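# Sort bronze and steel bushings from turntable into bins

## Task

Take every bushing off the turntable and drop the bronze ones into the blue bin and the steel ones into the red bin. Any bushing in the other bin means failure, as does leaving the crate or either bin tipped over or shifted from where it belongs. A part counts only if it stays put on its own once the robot lets go, and nothing may leave the table.

## Robot and tools

Robot: one arm with a two-finger parallel gripper. Joints, base to tip: waist, shoulder, elbow, forearm roll, wrist pitch, wrist roll. The elbow cannot fully straighten. Load limits are 312 N m for waist and shoulder, 147 for elbow, 41.4 for each wrist joint, and a carried part adds to them.

Frames. The state line is in the scene frame, whose origin sits on the tabletop under the arm base: +z up, +y to the left when facing along +x. It reports end_effector_position (m), end_effector_quat_wxyz and velocities (m/s, rad/s). That point lies between the closed finger pads; closed fingertips stick out about 33 mm past it, open ones about 9 mm. The reported position can be off, more so at long reach, and the base may sit tilted on the table. The gripper's own frame: fingers point along +z, they open and close along y.

Row format (used by execute_actions and move): nine numbers, each from -1 to 1, in this order: dx, dy, dz, rx, ry, rz, position, force_limit, speed. The first six are an offset, not a pose, expressed in the gripper's own axes and measured from the gripper pose shown in the most recent result (before any result in the scene has shown it, or for a second call inside one reply, from where the arm is when the action begins). 1.0 equals 0.6 m for dx, dy, dz and 180 degrees for the rotation; rx, ry, rz form a single rotation vector. All zeros therefore pulls the hand back to that reference pose; it is not a pause.

Finger numbers in the row: position +1 is fully open (140 mm), about -0.8 is pads touching, -1 closes until blocked. force_limit sets squeeze: about 14 N at -1, 60 N at 0, 107 N at +1 (parts up to 40 mm wide). speed sets finger speed: about 30, 140, 250 mm/s at -1, 0, +1.

Tools.
execute_actions: argument actions is a list holding at most one item. An empty list only reports state. An item with rows (1 to 15 rows) and optional steps (up to 15, default 15) runs that many 1/30 s steps, one row per step, repeating the final row if rows run out; each row is still an offset from the same reference pose, not from the previous row. An item with only steps (up to 300) is a wait counted from the last result, with reply time included. pictures (boolean) turns images on or off. A rejected call sends nothing.
move: target is one row as above; speed is the path's top speed in m/s, 0.002 to 0.5 (default 0.25), turning limited to twice that in rad/s. The hand follows a straight line toward the target over 0.5 to 10 s, takes the shorter rotation, and does not slow for obstacles; it may lag, drift or overshoot the speed, especially near full reach. Finger values are applied at the start. Its result adds a move: line with the outcome (done, off_target, moving, held, fault) and which limits acted (paced = clipped pose, held = steps blocked by a check, after which the arm may surge), plus distance to target.
wait: seconds from 0 to 10; nothing new is commanded.
zoom_image: camera is cam_high (504x504) or cam_wrist (616x616); region is [x0, y0, x1, y1] in pixels from the top-left, at most 504 by 504.
finished_scene: scene is the current scene number; it ends and grades the scene, cannot be reversed.

Motion rules. Each step, the commanded pose is limited to 70 mm and 16 degrees from the measured one, and position wins over orientation when both cannot be met. After an action finishes the arm only continues to that last clipped pose, so a distant goal may need several calls; read the pose in each result. A Hand target line shows where the controller is currently heading. pose unreachable and HELD mean the clearance check (which treats any block or post under the base as arm) altered or withheld commands. The simulation runs on while you think, so long replies let time pass.

Gripping. Close with position -1 and confirm object_status 2. Codes: 0 moving, 1 blocked while opening, 2 blocked while closing (holding), 3 reached target or pads met. position_measured is in counts, 3 open to 230 closed, not linear. To squeeze harder while holding, raise force_limit and nudge position (e.g. -1 to -0.98). Fingertips travel about 24 mm further out as they close, so leave clearance above surfaces. Flange force reports outside force on the gripper, including held weight, and is noisy; no reading means no estimate.

Avoid: contact torque at a joint's limit or any outside force of 144 N triggers a fault stop of 10 s that cancels the rest of the call; this arm is stiff, so aiming even slightly beyond a firm surface can trigger it, and faster contact hits harder. Occasional tugs on a held part or shoves on loose ones can happen, so grip firmly. Do not drop parts, slam, push hard, tilt or move the bins or crate, or knock anything off the table. Watch for MOTOR HOT warnings; holding loads heats motors and overheating brakes the arm (OVER-TEMPERATURE FAULT). Release each bushing fully inside its bin before finishing.

Each tool is called after ">>>" by a JSON object that holds its "api" and its "payload".

## Session

>>> {"api": "execute_actions", "payload": {"actions": []}}

Scene clock: 0.00 s of 12600.00 s.
end_effector_position=(+0.6164, -0.0683, +0.3226) position_measured=3 object_status=3 end_effector_quat_wxyz=(+0.001, +0.990, +0.143, -0.006) end_effector_velocity=(+0.001, +0.000, +0.001) end_effector_angular_velocity=(+0.000, -0.001, +0.001)
Joint positions: [-0.177  0.149  1.755 -0.002  1.244  1.117]
Joint velocities: [ 0.    -0.    -0.002  0.     0.    -0.001]
Flange force (N, the push that the arm receives, along the gripper's own x y z axes): no reading
Hand target: +0.616, -0.068, +0.323; +0.001, +0.990, +0.143, -0.006

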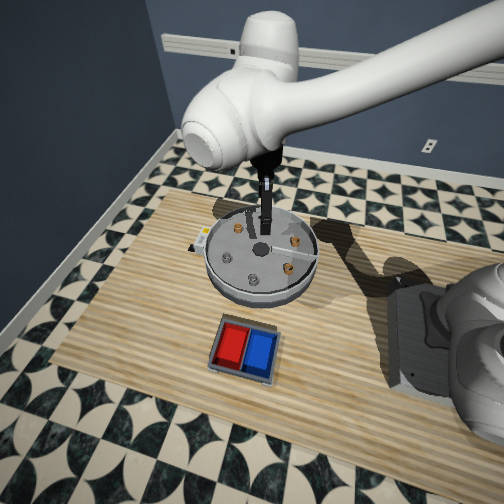

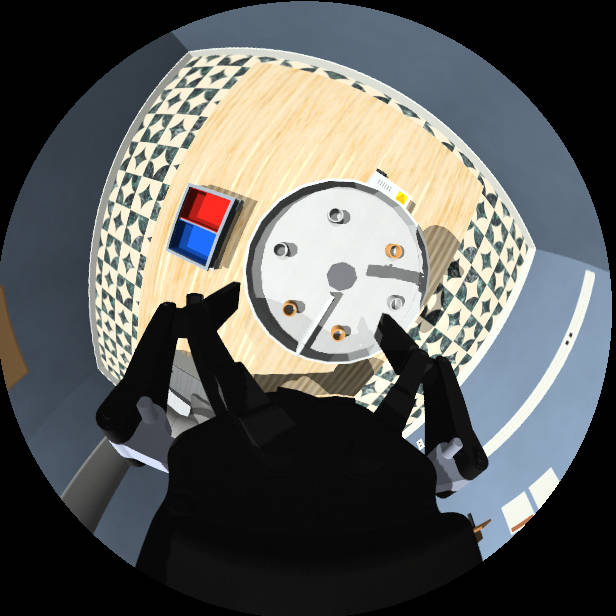

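>>> {"api": "zoom_image", "payload": {"camera": "cam_wrist", "region": [160,160,440,380]}}

>>> {"api": "zoom_image", "payload": {"camera": "cam_high", "region": [180,190,340,400]}}

Region (160, 160, 440, 380) of cam_wrist's 616x616 image, scaled by 1.800, with more detail than that image has; it fills the top 396 rows of this view, and the rest is white.

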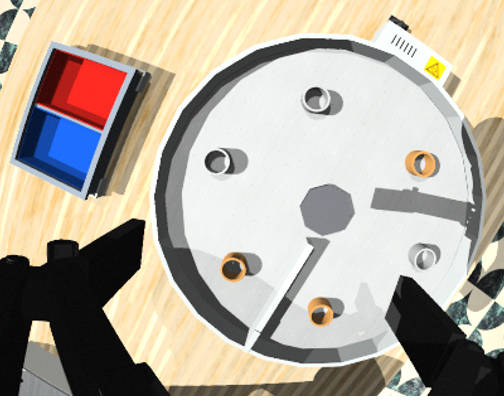

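Region (180, 190, 340, 400) of cam_high's 504x504 image, scaled by 2.400, with more detail than that image has; it fills the left 384 columns of this view, and the rest is white.

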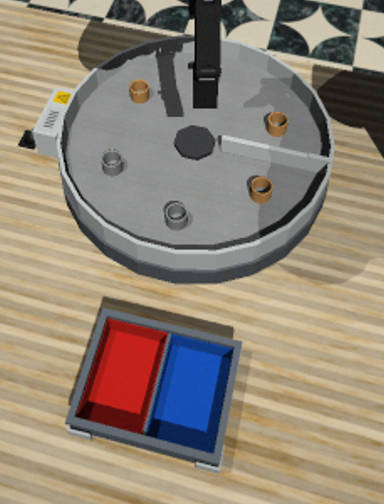

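>>> {"api": "execute_actions", "payload": {"actions": []}}

>>> {"api": "zoom_image", "payload": {"camera": "cam_wrist", "region": [160,160,440,380]}}

Scene clock: 3.13 s of 12600.00 s.
end_effector_position=(+0.6164, -0.0683, +0.3226) position_measured=3 object_status=3 end_effector_quat_wxyz=(+0.001, +0.990, +0.143, -0.006) end_effector_velocity=(+0.001, +0.000, +0.000) end_effector_angular_velocity=(+0.000, -0.001, +0.000)
Joint positions: [-0.177  0.149  1.755 -0.002  1.244  1.117]
Joint velocities: [ 0.     0.    -0.001  0.    -0.    -0.   ]
Flange force (N, the push that the arm receives, along the gripper's own x y z axes): [-2.1 5.7 -3.1]
Hand target: +0.616, -0.068, +0.323; +0.001, +0.990, +0.143, -0.006
Steps of this call (steps 1 to 94: nothing new was sent). Readings (end_effector_position | what the end effector reports):
1: (+0.6164, -0.0683, +0.3226) | position_measured=3 object_status=3
2: (+0.6164, -0.0683, +0.3226) | position_measured=3 object_status=3
4: (+0.6164, -0.0683, +0.3226) | position_measured=3 object_status=3
8: (+0.6164, -0.0683, +0.3226) | position_measured=3 object_status=3
94: the state above

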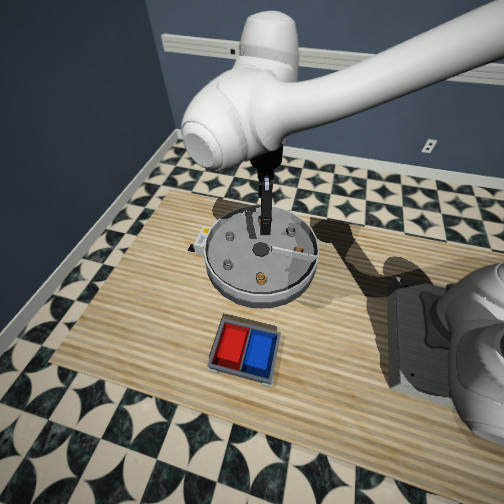

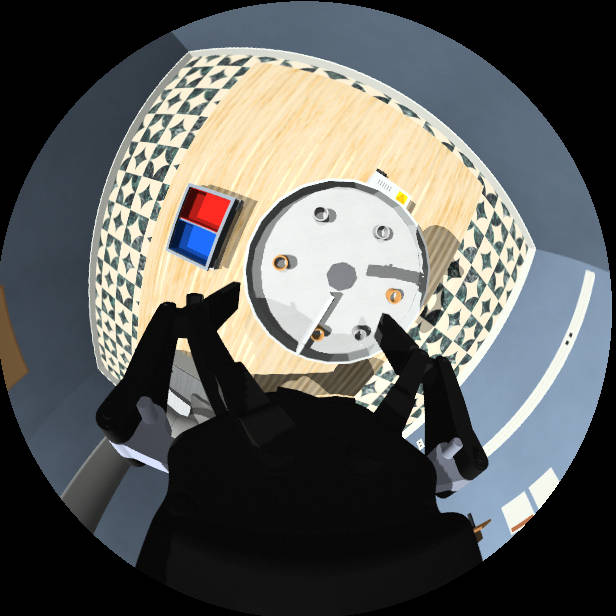

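Region (160, 160, 440, 380) of cam_wrist's 616x616 image, scaled by 1.800, with more detail than that image has; it fills the top 396 rows of this view, and the rest is white.

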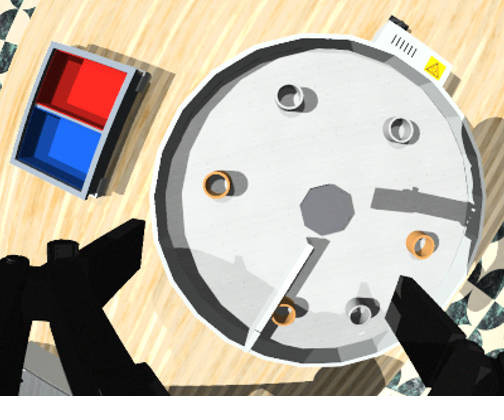

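>>> {"api": "wait", "payload": {"seconds": 10}}

>>> {"api": "wait", "payload": {"seconds": 10}}

>>> {"api": "zoom_image", "payload": {"camera": "cam_wrist", "region": [160,160,440,380]}}

Scene clock: 16.17 s of 12600.00 s.
end_effector_position=(+0.6164, -0.0683, +0.3226) position_measured=3 object_status=3 end_effector_quat_wxyz=(+0.001, +0.990, +0.143, -0.006) end_effector_velocity=(-0.000, +0.000, -0.001) end_effector_angular_velocity=(+0.001, +0.000, +0.000)
Joint positions: [-0.177  0.149  1.755 -0.002  1.244  1.117]
Joint velocities: [ 0.     0.     0.001  0.001 -0.001 -0.001]
Flange force (N, the push that the arm receives, along the gripper's own x y z axes): [-5.4 6.8 -1.0]
Hand target: +0.616, -0.068, +0.323; +0.001, +0.990, +0.143, -0.006
Steps of this call (steps 1 to 391: nothing new was sent). Readings (end_effector_position | what the end effector reports):
1: (+0.6164, -0.0683, +0.3226) | position_measured=3 object_status=3
2: (+0.6164, -0.0683, +0.3226) | position_measured=3 object_status=3
4: (+0.6164, -0.0683, +0.3226) | position_measured=3 object_status=3
8: (+0.6164, -0.0683, +0.3226) | position_measured=3 object_status=3
391: the state above

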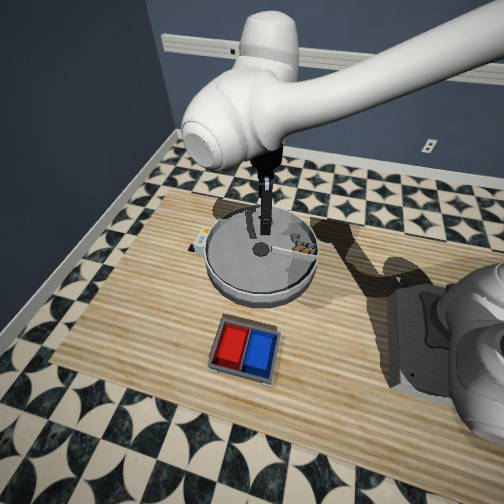

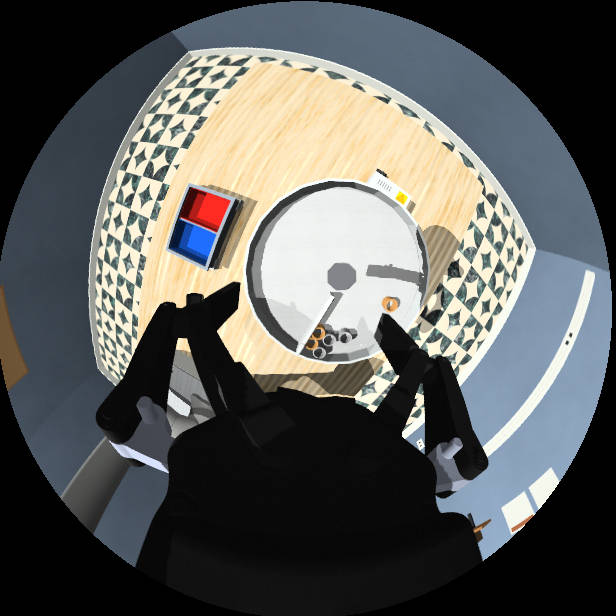

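Scene clock: 26.17 s of 12600.00 s.
end_effector_position=(+0.6164, -0.0683, +0.3226) position_measured=3 object_status=3 end_effector_quat_wxyz=(+0.001, +0.990, +0.143, -0.006) end_effector_velocity=(-0.001, +0.000, -0.001) end_effector_angular_velocity=(+0.001, +0.002, +0.000)
Joint positions: [-0.177  0.149  1.755 -0.002  1.244  1.117]
Joint velocities: [ 0.    -0.     0.001  0.     0.001 -0.   ]
Flange force (N, the push that the arm receives, along the gripper's own x y z axes): [0.2 4.9 -0.2]
Hand target: +0.616, -0.068, +0.323; +0.001, +0.990, +0.143, -0.006
Steps of this call (steps 1 to 300: nothing new was sent). Readings (end_effector_position | what the end effector reports):
1: (+0.6164, -0.0683, +0.3226) | position_measured=3 object_status=3
2: (+0.6164, -0.0683, +0.3226) | position_measured=3 object_status=3
4: (+0.6164, -0.0683, +0.3226) | position_measured=3 object_status=3
8: (+0.6164, -0.0683, +0.3226) | position_measured=3 object_status=3
300: the state above

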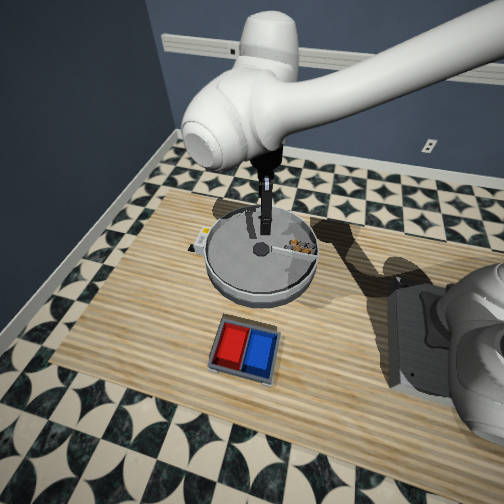

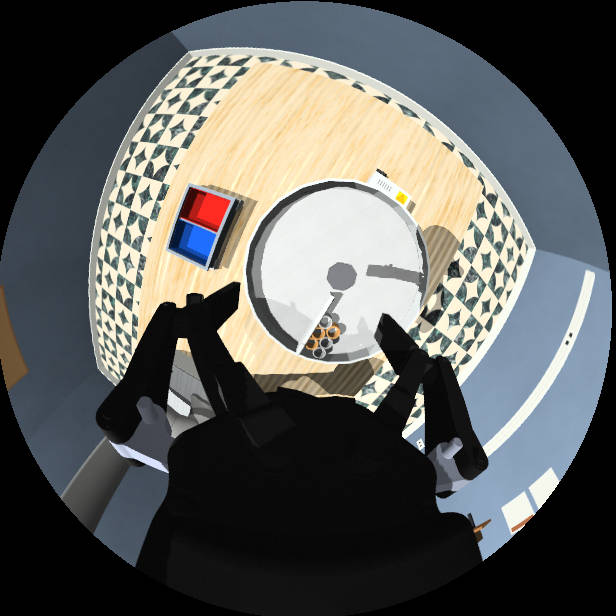

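Region (160, 160, 440, 380) of cam_wrist's 616x616 image, scaled by 1.800, with more detail than that image has; it fills the top 396 rows of this view, and the rest is white.

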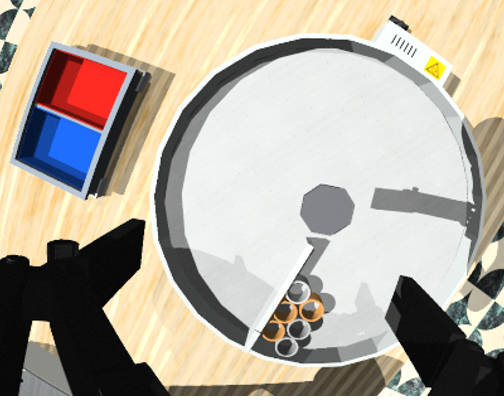

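>>> {"api": "zoom_image", "payload": {"camera": "cam_high", "region": [240,170,330,270]}}

>>> {"api": "zoom_image", "payload": {"camera": "cam_wrist", "region": [280,280,420,380]}}

Region (240, 170, 330, 270) of cam_high's 504x504 image, scaled by 5.040, with more detail than that image has; it fills the left 454 columns of this view, and the rest is white.

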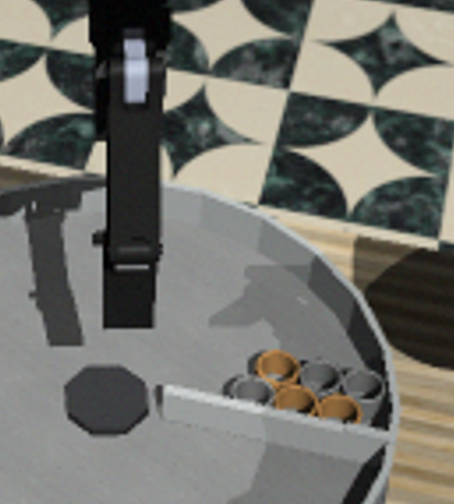

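Region (280, 280, 420, 380) of cam_wrist's 616x616 image, scaled by 3.600, with more detail than that image has; it fills the top 360 rows of this view, and the rest is white.

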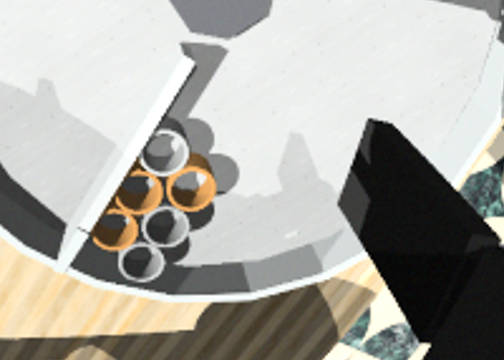

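>>> {"api": "move", "payload": {"target": [-0.176,0.139,0.271,0,0,-0.575,-0.33,-0.3,0], "speed": 0.4}}

>>> {"api": "zoom_image", "payload": {"camera": "cam_wrist", "region": [240,200,380,340]}}

Scene clock: 52.40 s of 12600.00 s.
end_effector_position=(+0.5367, -0.1786, +0.1611) position_measured=171 object_status=3 end_effector_quat_wxyz=(-0.004, +0.500, +0.866, -0.004) end_effector_velocity=(-0.001, -0.000, -0.001) end_effector_angular_velocity=(+0.003, -0.000, +0.006)
Joint positions: [-0.391  0.199  2.025 -0.004  0.924 -0.901]
Joint velocities: [-0.002  0.     0.001  0.004 -0.001 -0.01 ]
Flange force (N, the push that the arm receives, along the gripper's own x y z axes): [-4.7 -1.5 -0.9]
Hand target: +0.537, -0.179, +0.161; -0.004, +0.500, +0.866, -0.004
Off the commanded pose: 0.000 m, 0 deg.
move: done

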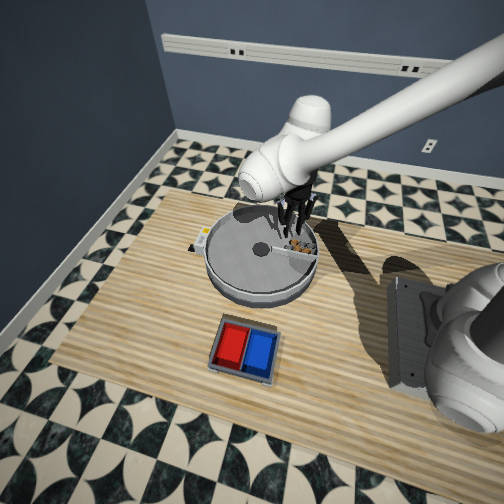

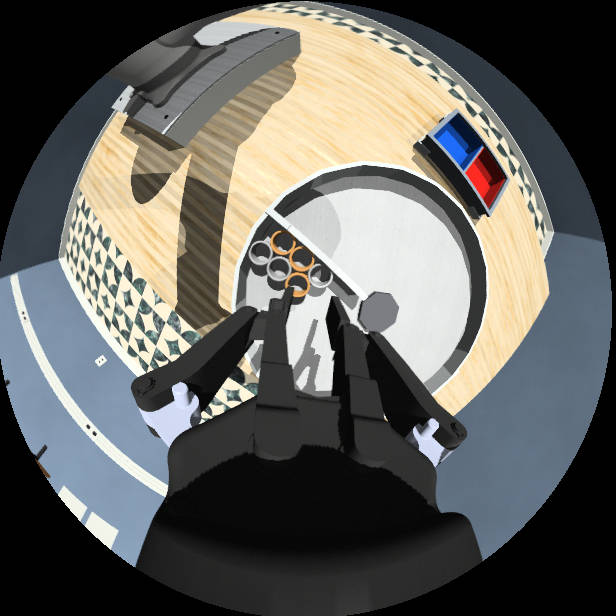

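Region (240, 200, 380, 340) of cam_wrist's 616x616 image, scaled by 3.600, with more detail than that image has.

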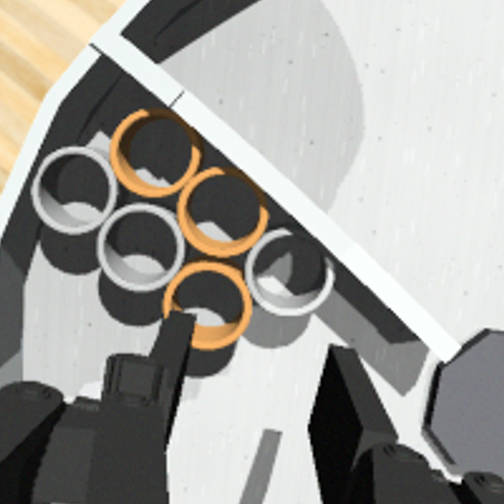

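>>> {"api": "move", "payload": {"target": [-0.013,-0.0285,0.035,0.004,-0.001,-0.014,-0.33,-0.3,0], "speed": 0.1}}

>>> {"api": "zoom_image", "payload": {"camera": "cam_wrist", "region": [250,220,370,340]}}

Scene clock: 56.57 s of 12600.00 s.
end_effector_position=(+0.5255, -0.1938, +0.1404) position_measured=171 object_status=3 end_effector_quat_wxyz=(-0.006, +0.481, +0.877, -0.011) end_effector_velocity=(-0.001, -0.000, -0.001) end_effector_angular_velocity=(+0.001, +0.000, +0.002)
Joint positions: [-0.417  0.217  2.049 -0.02   0.887 -0.96 ]
Joint velocities: [-0.001  0.001  0.002  0.001 -0.002 -0.003]
Flange force (N, the push that the arm receives, along the gripper's own x y z axes): [-0.2 -7.1 -3.4]
Hand target: +0.525, -0.194, +0.140; -0.006, +0.481, +0.877, -0.011
Off the commanded pose: 0.000 m, 0 deg.
move: done

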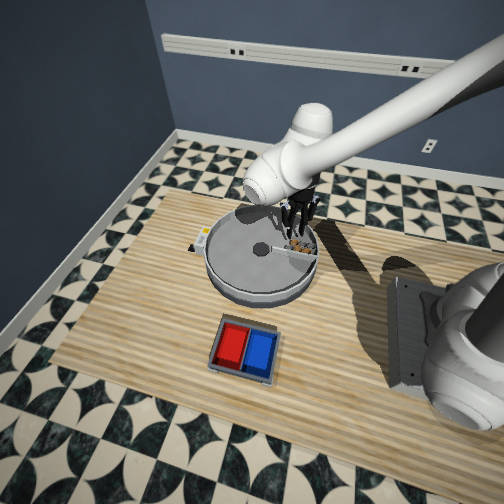

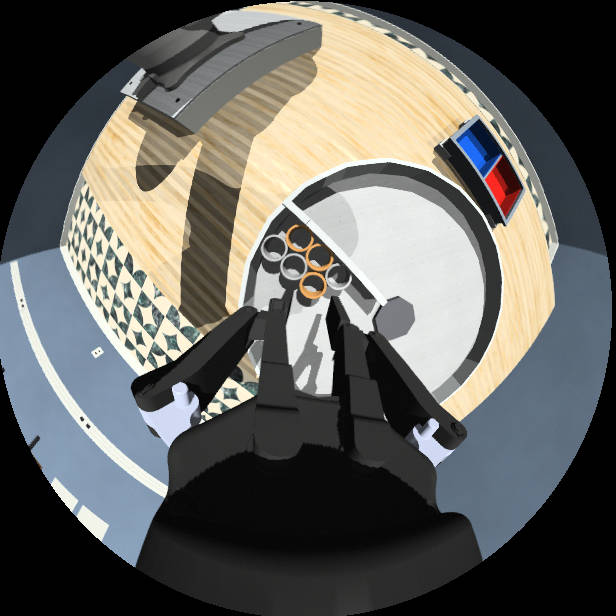

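Region (250, 220, 370, 340) of cam_wrist's 616x616 image, scaled by 4.200, with more detail than that image has.

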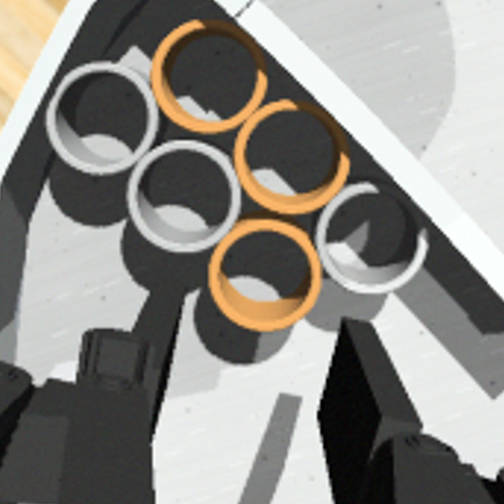

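>>> {"api": "move", "payload": {"target": [0,0,0.025,-0.008,0,0,-0.33,-0.3,0], "speed": 0.05}}

>>> {"api": "zoom_image", "payload": {"camera": "cam_wrist", "region": [250,220,370,340]}}

Scene clock: 59.13 s of 12600.00 s.
end_effector_position=(+0.5252, -0.1940, +0.1255) position_measured=171 object_status=3 end_effector_quat_wxyz=(-0.000, +0.481, +0.877, +0.000) end_effector_velocity=(-0.001, +0.000, -0.001) end_effector_angular_velocity=(+0.001, -0.000, +0.003)
Joint positions: [-0.429  0.228  2.07   0.007  0.841 -0.99 ]
Joint velocities: [-0.001  0.001  0.002  0.001 -0.003 -0.005]
Flange force (N, the push that the arm receives, along the gripper's own x y z axes): [-5.4 -3.4 0.9]
Hand target: +0.525, -0.194, +0.125; -0.000, +0.481, +0.877, +0.000
Off the commanded pose: 0.000 m, 0 deg.
move: done

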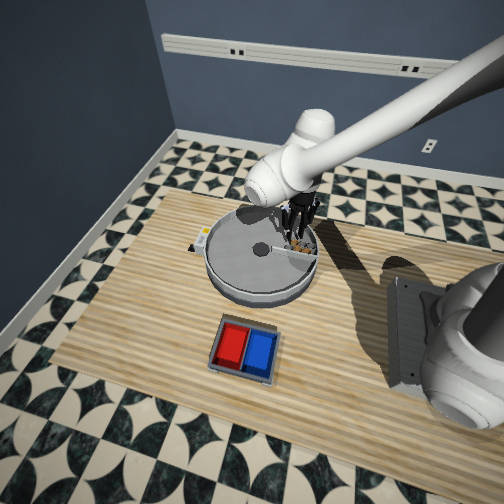

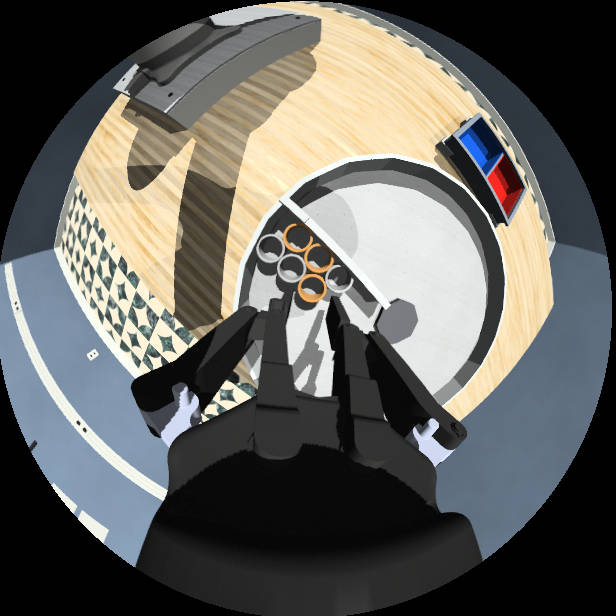

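Region (250, 220, 370, 340) of cam_wrist's 616x616 image, scaled by 4.200, with more detail than that image has.

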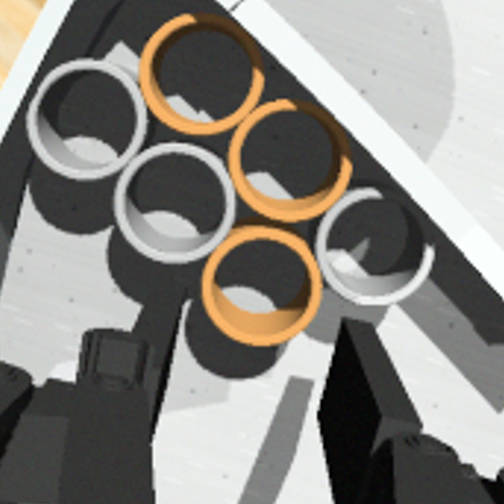

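>>> {"api": "move", "payload": {"target": [-0.008,0,0.034,0,0,0,-0.33,-0.3,0], "speed": 0.04}}

>>> {"api": "zoom_image", "payload": {"camera": "cam_wrist", "region": [250,240,370,360]}}

Scene clock: 62.23 s of 12600.00 s.
end_effector_position=(+0.5278, -0.1980, +0.1052) position_measured=171 object_status=3 end_effector_quat_wxyz=(-0.000, +0.481, +0.877, +0.000) end_effector_velocity=(-0.000, +0.000, -0.002) end_effector_angular_velocity=(+0.001, +0.001, -0.000)
Joint positions: [-0.434  0.258  2.078  0.007  0.802 -0.995]
Joint velocities: [-0.     0.002  0.002  0.001 -0.003 -0.   ]
Flange force (N, the push that the arm receives, along the gripper's own x y z axes): [-3.1 -8.2 -5.0]
Hand target: +0.528, -0.198, +0.105; -0.000, +0.481, +0.877, +0.000
Off the commanded pose: 0.000 m, 0 deg.
move: done

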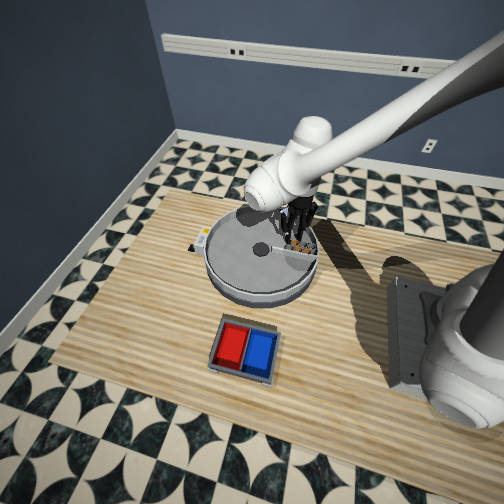

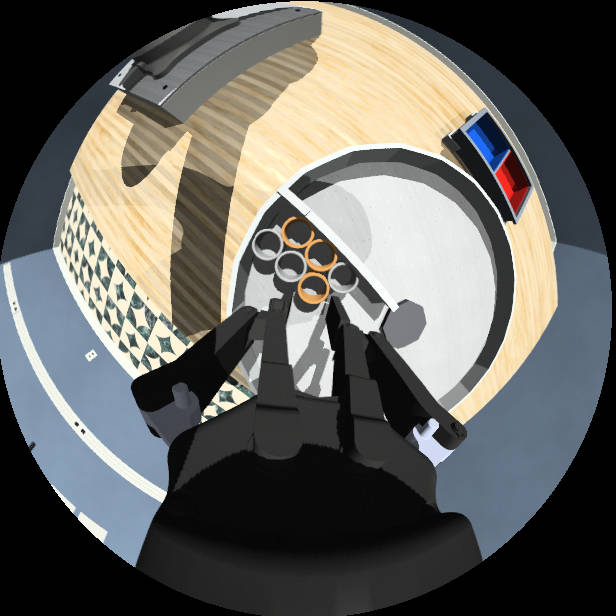

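Region (250, 240, 370, 360) of cam_wrist's 616x616 image, scaled by 4.200, with more detail than that image has.

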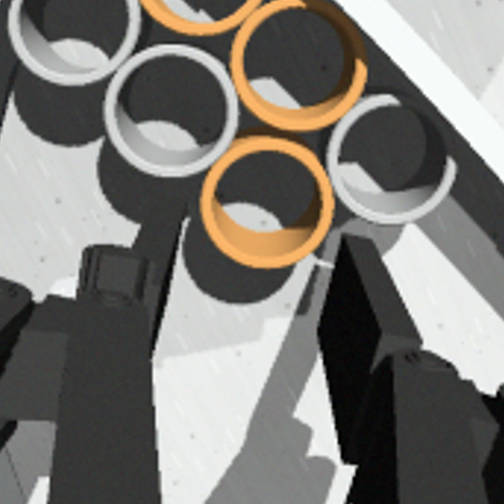

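>>> {"api": "move", "payload": {"target": [0.003,0,0.019,0,0,0,-0.33,-0.3,0], "speed": 0.02}}

>>> {"api": "zoom_image", "payload": {"camera": "cam_wrist", "region": [250,240,370,360]}}

Scene clock: 65.60 s of 12600.00 s.
end_effector_position=(+0.5268, -0.1965, +0.0939) position_measured=171 object_status=3 end_effector_quat_wxyz=(-0.000, +0.481, +0.877, +0.000) end_effector_velocity=(+0.000, -0.000, -0.001) end_effector_angular_velocity=(-0.000, -0.000, -0.001)
Joint positions: [-0.432  0.271  2.088  0.007  0.779 -0.993]
Joint velocities: [ 0.     0.001  0.001 -0.    -0.003  0.001]
Flange force (N, the push that the arm receives, along the gripper's own x y z axes): [-1.5 -3.1 -1.2]
Hand target: +0.527, -0.196, +0.094; -0.000, +0.481, +0.877, +0.000
Off the commanded pose: 0.000 m, 0 deg.
move: done

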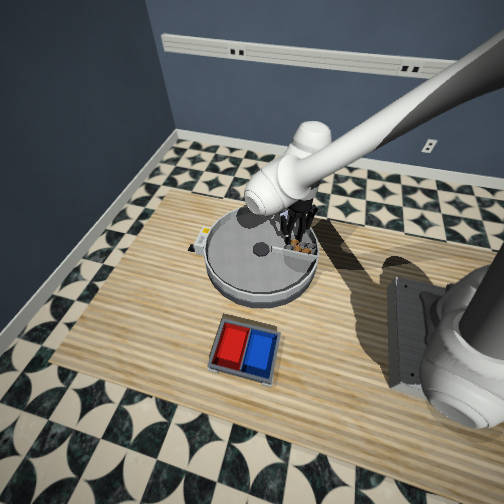

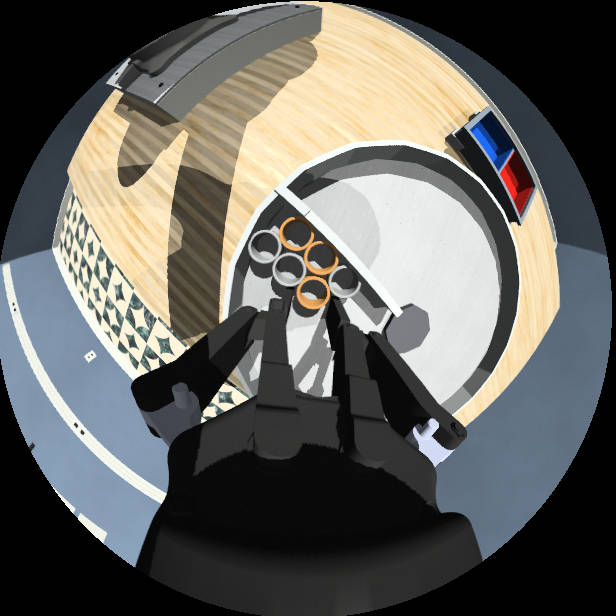

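Region (250, 240, 370, 360) of cam_wrist's 616x616 image, scaled by 4.200, with more detail than that image has.

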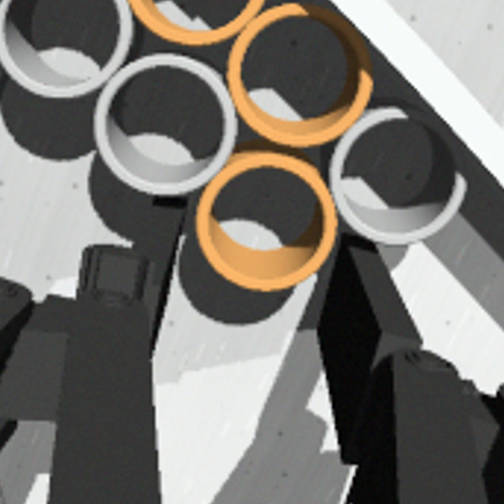

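>>> {"api": "move", "payload": {"target": [0.0035,0,0.008,0,0,0,-0.33,-0.3,0], "speed": 0.01}}

>>> {"api": "zoom_image", "payload": {"camera": "cam_wrist", "region": [250,240,370,360]}}

>>> {"api": "execute_actions", "payload": {"actions": [{"rows":[[0,0,0,0,0,0,-1,-0.2,-0.6]],"steps":12}]}}

>>> {"api": "zoom_image", "payload": {"camera": "cam_wrist", "region": [250,240,370,360]}}

Scene clock: 68.33 s of 12600.00 s.
end_effector_position=(+0.5257, -0.1947, +0.0891) position_measured=171 object_status=3 end_effector_quat_wxyz=(-0.000, +0.481, +0.877, +0.000) end_effector_velocity=(-0.002, +0.001, -0.002) end_effector_angular_velocity=(+0.001, +0.002, +0.001)
Joint positions: [-0.43   0.275  2.094  0.007  0.769 -0.991]
Joint velocities: [ 0.     0.001  0.003 -0.001 -0.001  0.   ]
Flange force (N, the push that the arm receives, along the gripper's own x y z axes): [0.5 -5.1 -3.6]
Hand target: +0.526, -0.195, +0.089; -0.000, +0.481, +0.877, +0.000
Off the commanded pose: 0.000 m, 0 deg.
move: done

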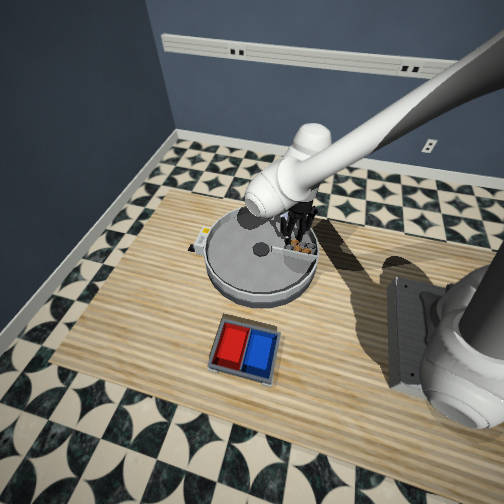

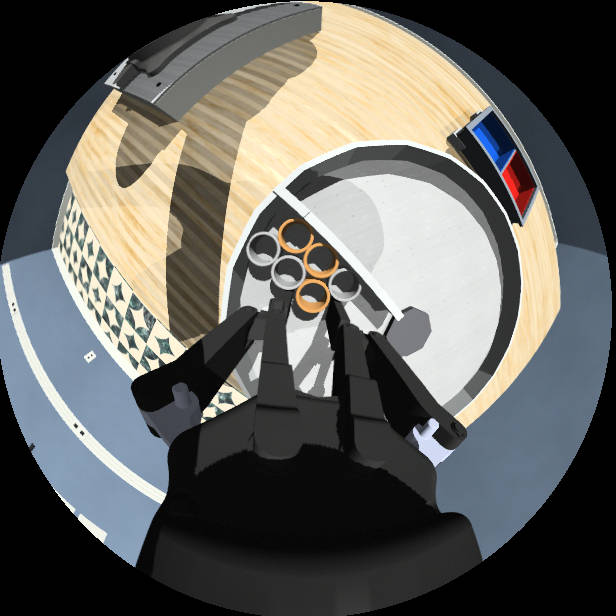

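Region (250, 240, 370, 360) of cam_wrist's 616x616 image, scaled by 4.200, with more detail than that image has.

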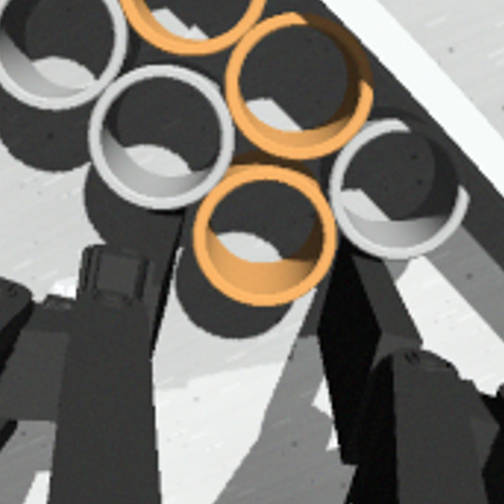

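Scene clock: 68.73 s of 12600.00 s.
end_effector_position=(+0.5257, -0.1947, +0.0891) position_measured=186 object_status=0 end_effector_quat_wxyz=(-0.000, +0.481, +0.877, +0.000) end_effector_velocity=(-0.000, +0.000, -0.000) end_effector_angular_velocity=(+0.000, -0.000, -0.001)
Joint positions: [-0.43   0.275  2.094  0.007  0.769 -0.991]
Joint velocities: [ 0.    -0.     0.001  0.001 -0.001  0.   ]
Flange force (N, the push that the arm receives, along the gripper's own x y z axes): [2.2 -3.0 -19.6]
Hand target: +0.526, -0.195, +0.089; -0.000, +0.481, +0.877, +0.000
Off the commanded pose: 0.000 m, 0 deg.
Steps of this call (steps 1 to 12: all 12 steps of this action). Readings (end_effector_position | what the end effector reports):
1: (+0.5257, -0.1947, +0.0891) | position_measured=171 object_status=0
2: (+0.5257, -0.1947, +0.0891) | position_measured=174 object_status=0
4: (+0.5257, -0.1947, +0.0891) | position_measured=182 object_status=0
8: (+0.5257, -0.1947, +0.0891) | position_measured=186 object_status=0
12: the state above

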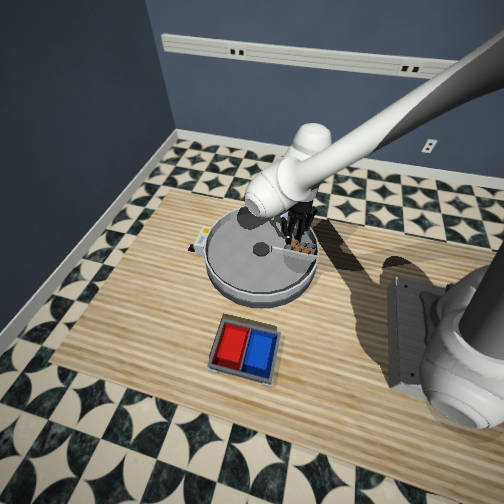

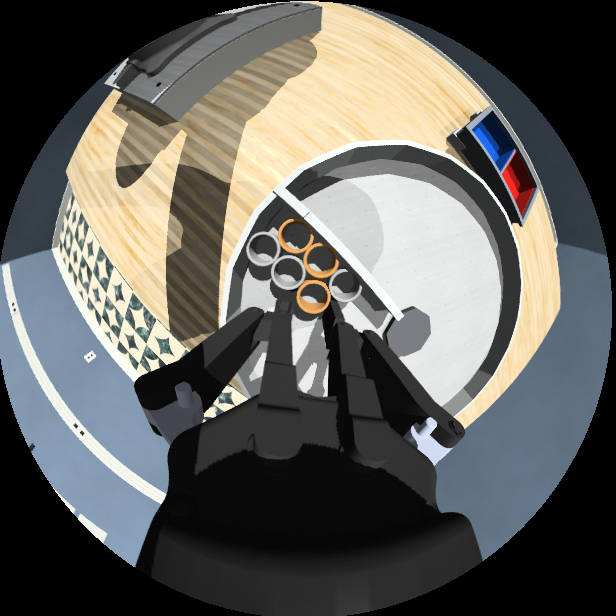

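Region (250, 240, 370, 360) of cam_wrist's 616x616 image, scaled by 4.200, with more detail than that image has.

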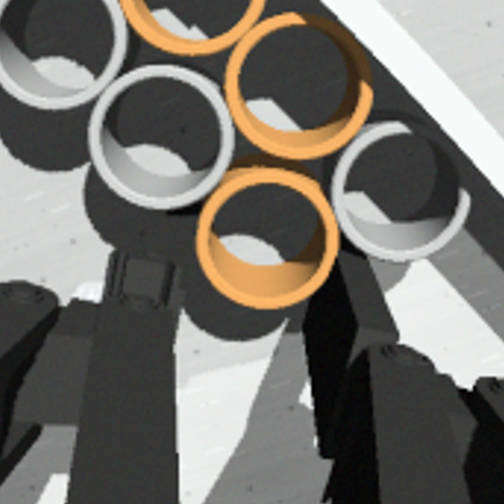

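>>> {"api": "move", "payload": {"target": [-0.035,0,-0.006,0,0,0,-1,-0.2,-0.6], "speed": 0.04}}

>>> {"api": "zoom_image", "payload": {"camera": "cam_wrist", "region": [250,240,370,360]}}

Scene clock: 70.33 s of 12600.00 s.
end_effector_position=(+0.5368, -0.2123, +0.0927) position_measured=186 object_status=2 end_effector_quat_wxyz=(-0.000, +0.481, +0.877, +0.000) end_effector_velocity=(+0.002, -0.002, +0.001) end_effector_angular_velocity=(-0.001, -0.001, +0.000)
Joint positions: [-0.45   0.293  2.061  0.007  0.786 -1.011]
Joint velocities: [-0.002  0.001 -0.004 -0.001  0.001 -0.002]
Flange force (N, the push that the arm receives, along the gripper's own x y z axes): [-5.6 -6.9 -1.6]
Hand target: +0.537, -0.212, +0.093; -0.000, +0.481, +0.877, +0.000
Off the commanded pose: 0.000 m, 0 deg.
move: done

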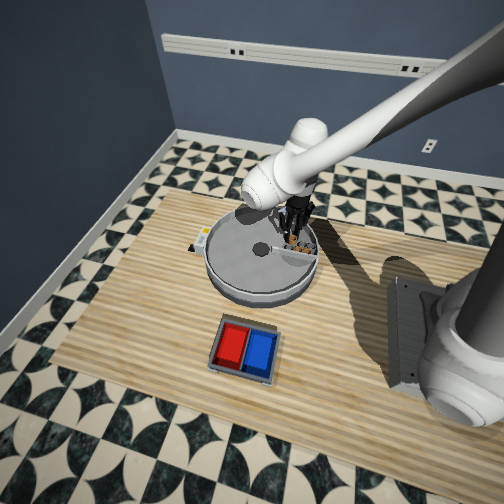

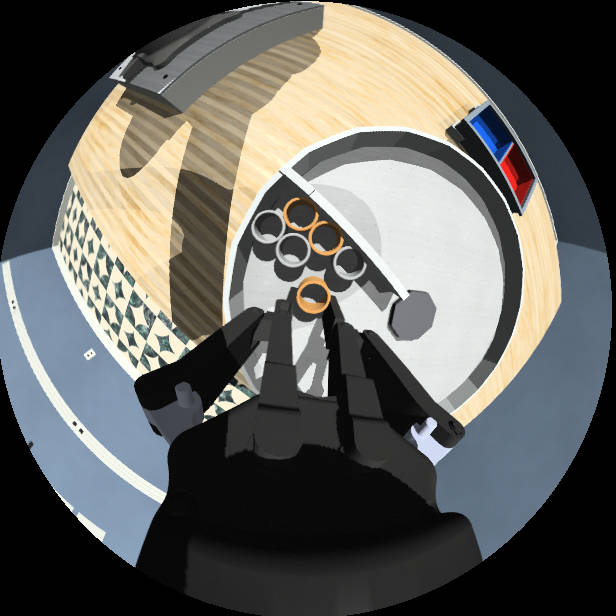

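Region (250, 240, 370, 360) of cam_wrist's 616x616 image, scaled by 4.200, with more detail than that image has.

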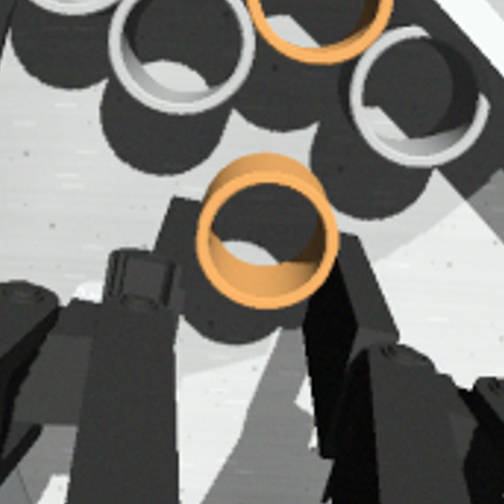

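>>> {"api": "move", "payload": {"target": [0,0,-0.104,0,0,0,-1,-0.2,-0.6], "speed": 0.15}}

>>> {"api": "move", "payload": {"target": [0.62,0.385,0,0,0,0.18,-1,-0.2,-0.6], "speed": 0.35}}

>>> {"api": "zoom_image", "payload": {"camera": "cam_wrist", "region": [200,160,420,380]}}

Scene clock: 74.77 s of 12600.00 s.
end_effector_position=(+0.5368, -0.2125, +0.1550) position_measured=186 object_status=2 end_effector_quat_wxyz=(-0.000, +0.481, +0.877, +0.000) end_effector_velocity=(+0.002, -0.001, +0.003) end_effector_angular_velocity=(-0.002, -0.003, +0.000)
Joint positions: [-0.45   0.218  2.015  0.006  0.906 -1.011]
Joint velocities: [ 0.    -0.002 -0.005 -0.     0.003  0.   ]
Flange force (N, the push that the arm receives, along the gripper's own x y z axes): [-6.2 -3.0 -1.2]
Hand target: +0.537, -0.212, +0.155; -0.000, +0.481, +0.877, +0.000
Off the commanded pose: 0.000 m, 0 deg.
move: done

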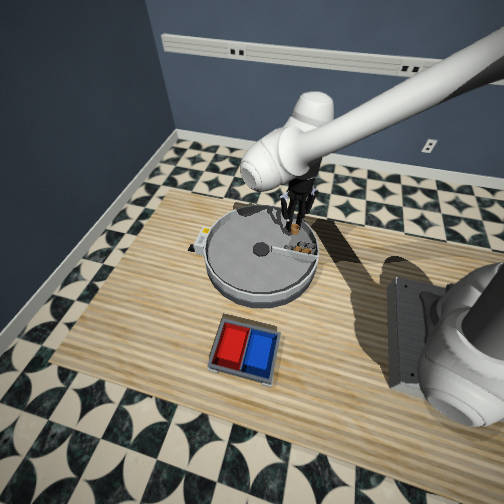

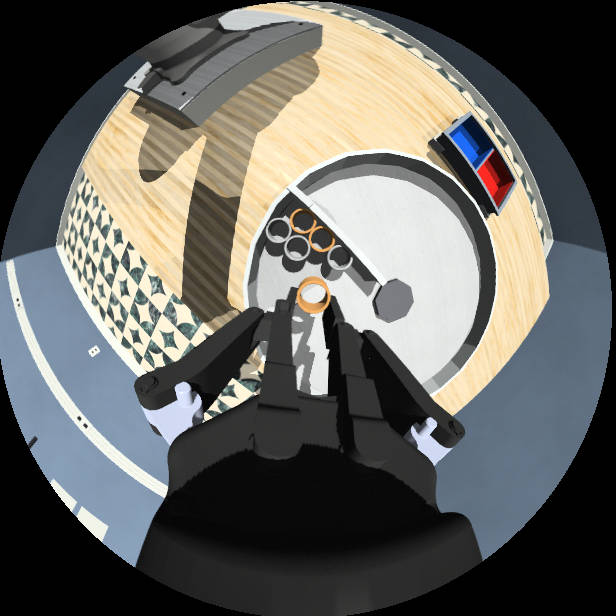

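Scene clock: 76.60 s of 12600.00 s.
end_effector_position=(+0.5328, +0.2262, +0.1561) position_measured=186 object_status=2 end_effector_quat_wxyz=(-0.001, +0.707, +0.708, +0.001) end_effector_velocity=(-0.000, +0.001, -0.000) end_effector_angular_velocity=(-0.003, +0.001, -0.002)
Joint positions: [0.33  0.215 2.013 0.004 0.907 0.336]
Joint velocities: [ 0.004  0.002 -0.001 -0.004  0.001  0.008]
Flange force (N, the push that the arm receives, along the gripper's own x y z axes): [1.3 -0.8 -1.3]
Hand target: +0.533, +0.226, +0.156; -0.001, +0.707, +0.708, +0.001
Off the commanded pose: 0.001 m, 0 deg.
move: done

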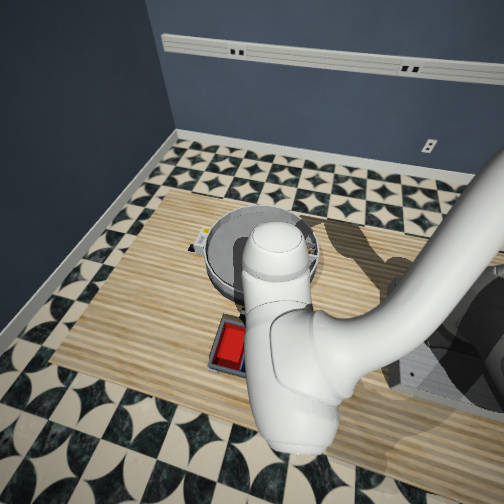

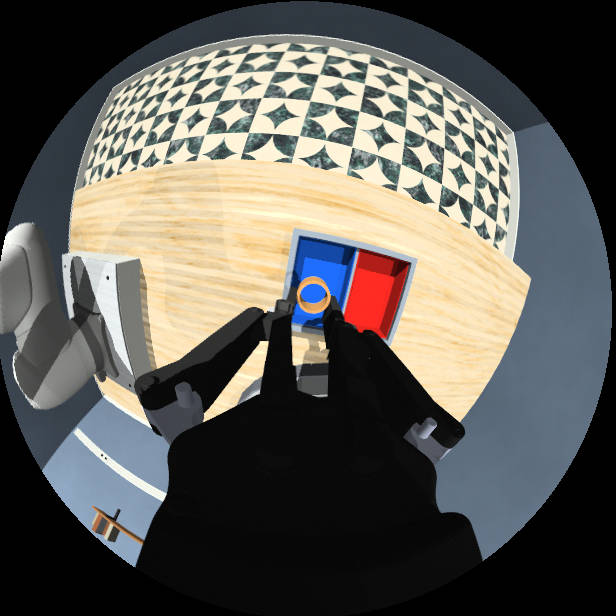

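Region (200, 160, 420, 380) of cam_wrist's 616x616 image, scaled by 2.291, with more detail than that image has.

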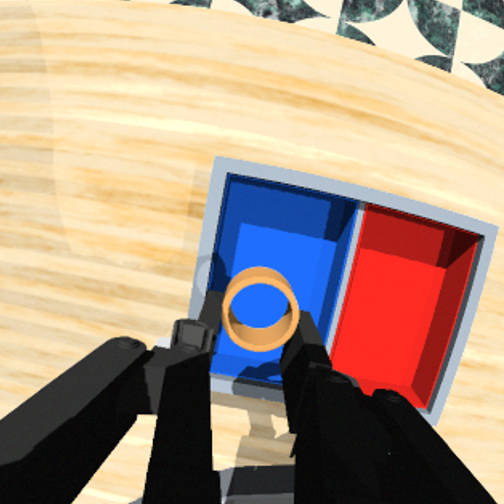

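>>> {"api": "move", "payload": {"target": [0.050,0.019,0.093,0,0,0,-1,-0.2,-0.6], "speed": 0.15}}

>>> {"api": "zoom_image", "payload": {"camera": "cam_wrist", "region": [230,200,410,380]}}

Scene clock: 79.57 s of 12600.00 s.
end_effector_position=(+0.5441, +0.2565, +0.1005) position_measured=186 object_status=2 end_effector_quat_wxyz=(-0.001, +0.707, +0.708, +0.001) end_effector_velocity=(+0.001, +0.000, -0.001) end_effector_angular_velocity=(-0.001, -0.001, +0.001)
Joint positions: [0.371 0.311 2.012 0.004 0.812 0.377]
Joint velocities: [ 0.001  0.003 -0.001 -0.002 -0.002  0.002]
Flange force (N, the push that the arm receives, along the gripper's own x y z axes): [-2.0 2.3 -0.3]
Hand target: +0.544, +0.257, +0.100; -0.001, +0.707, +0.708, +0.001
Off the commanded pose: 0.000 m, 0 deg.
move: done

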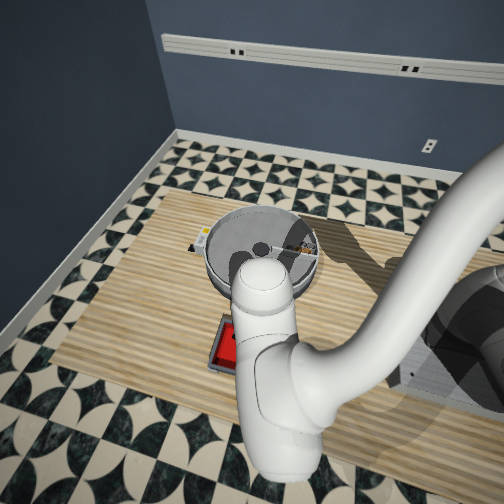

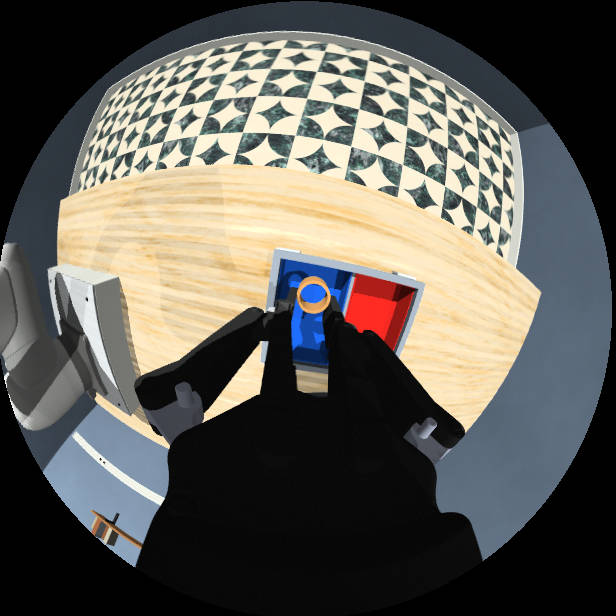

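Region (230, 200, 410, 380) of cam_wrist's 616x616 image, scaled by 2.800, with more detail than that image has.

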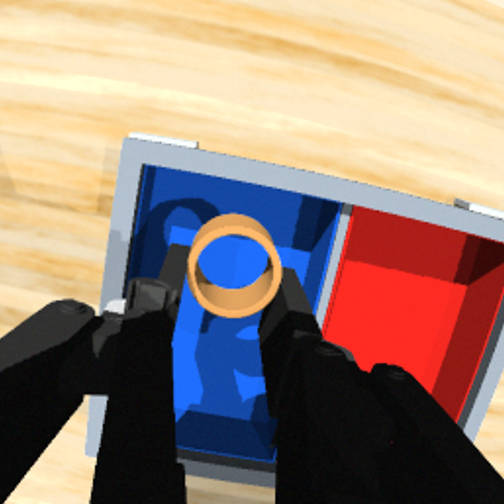

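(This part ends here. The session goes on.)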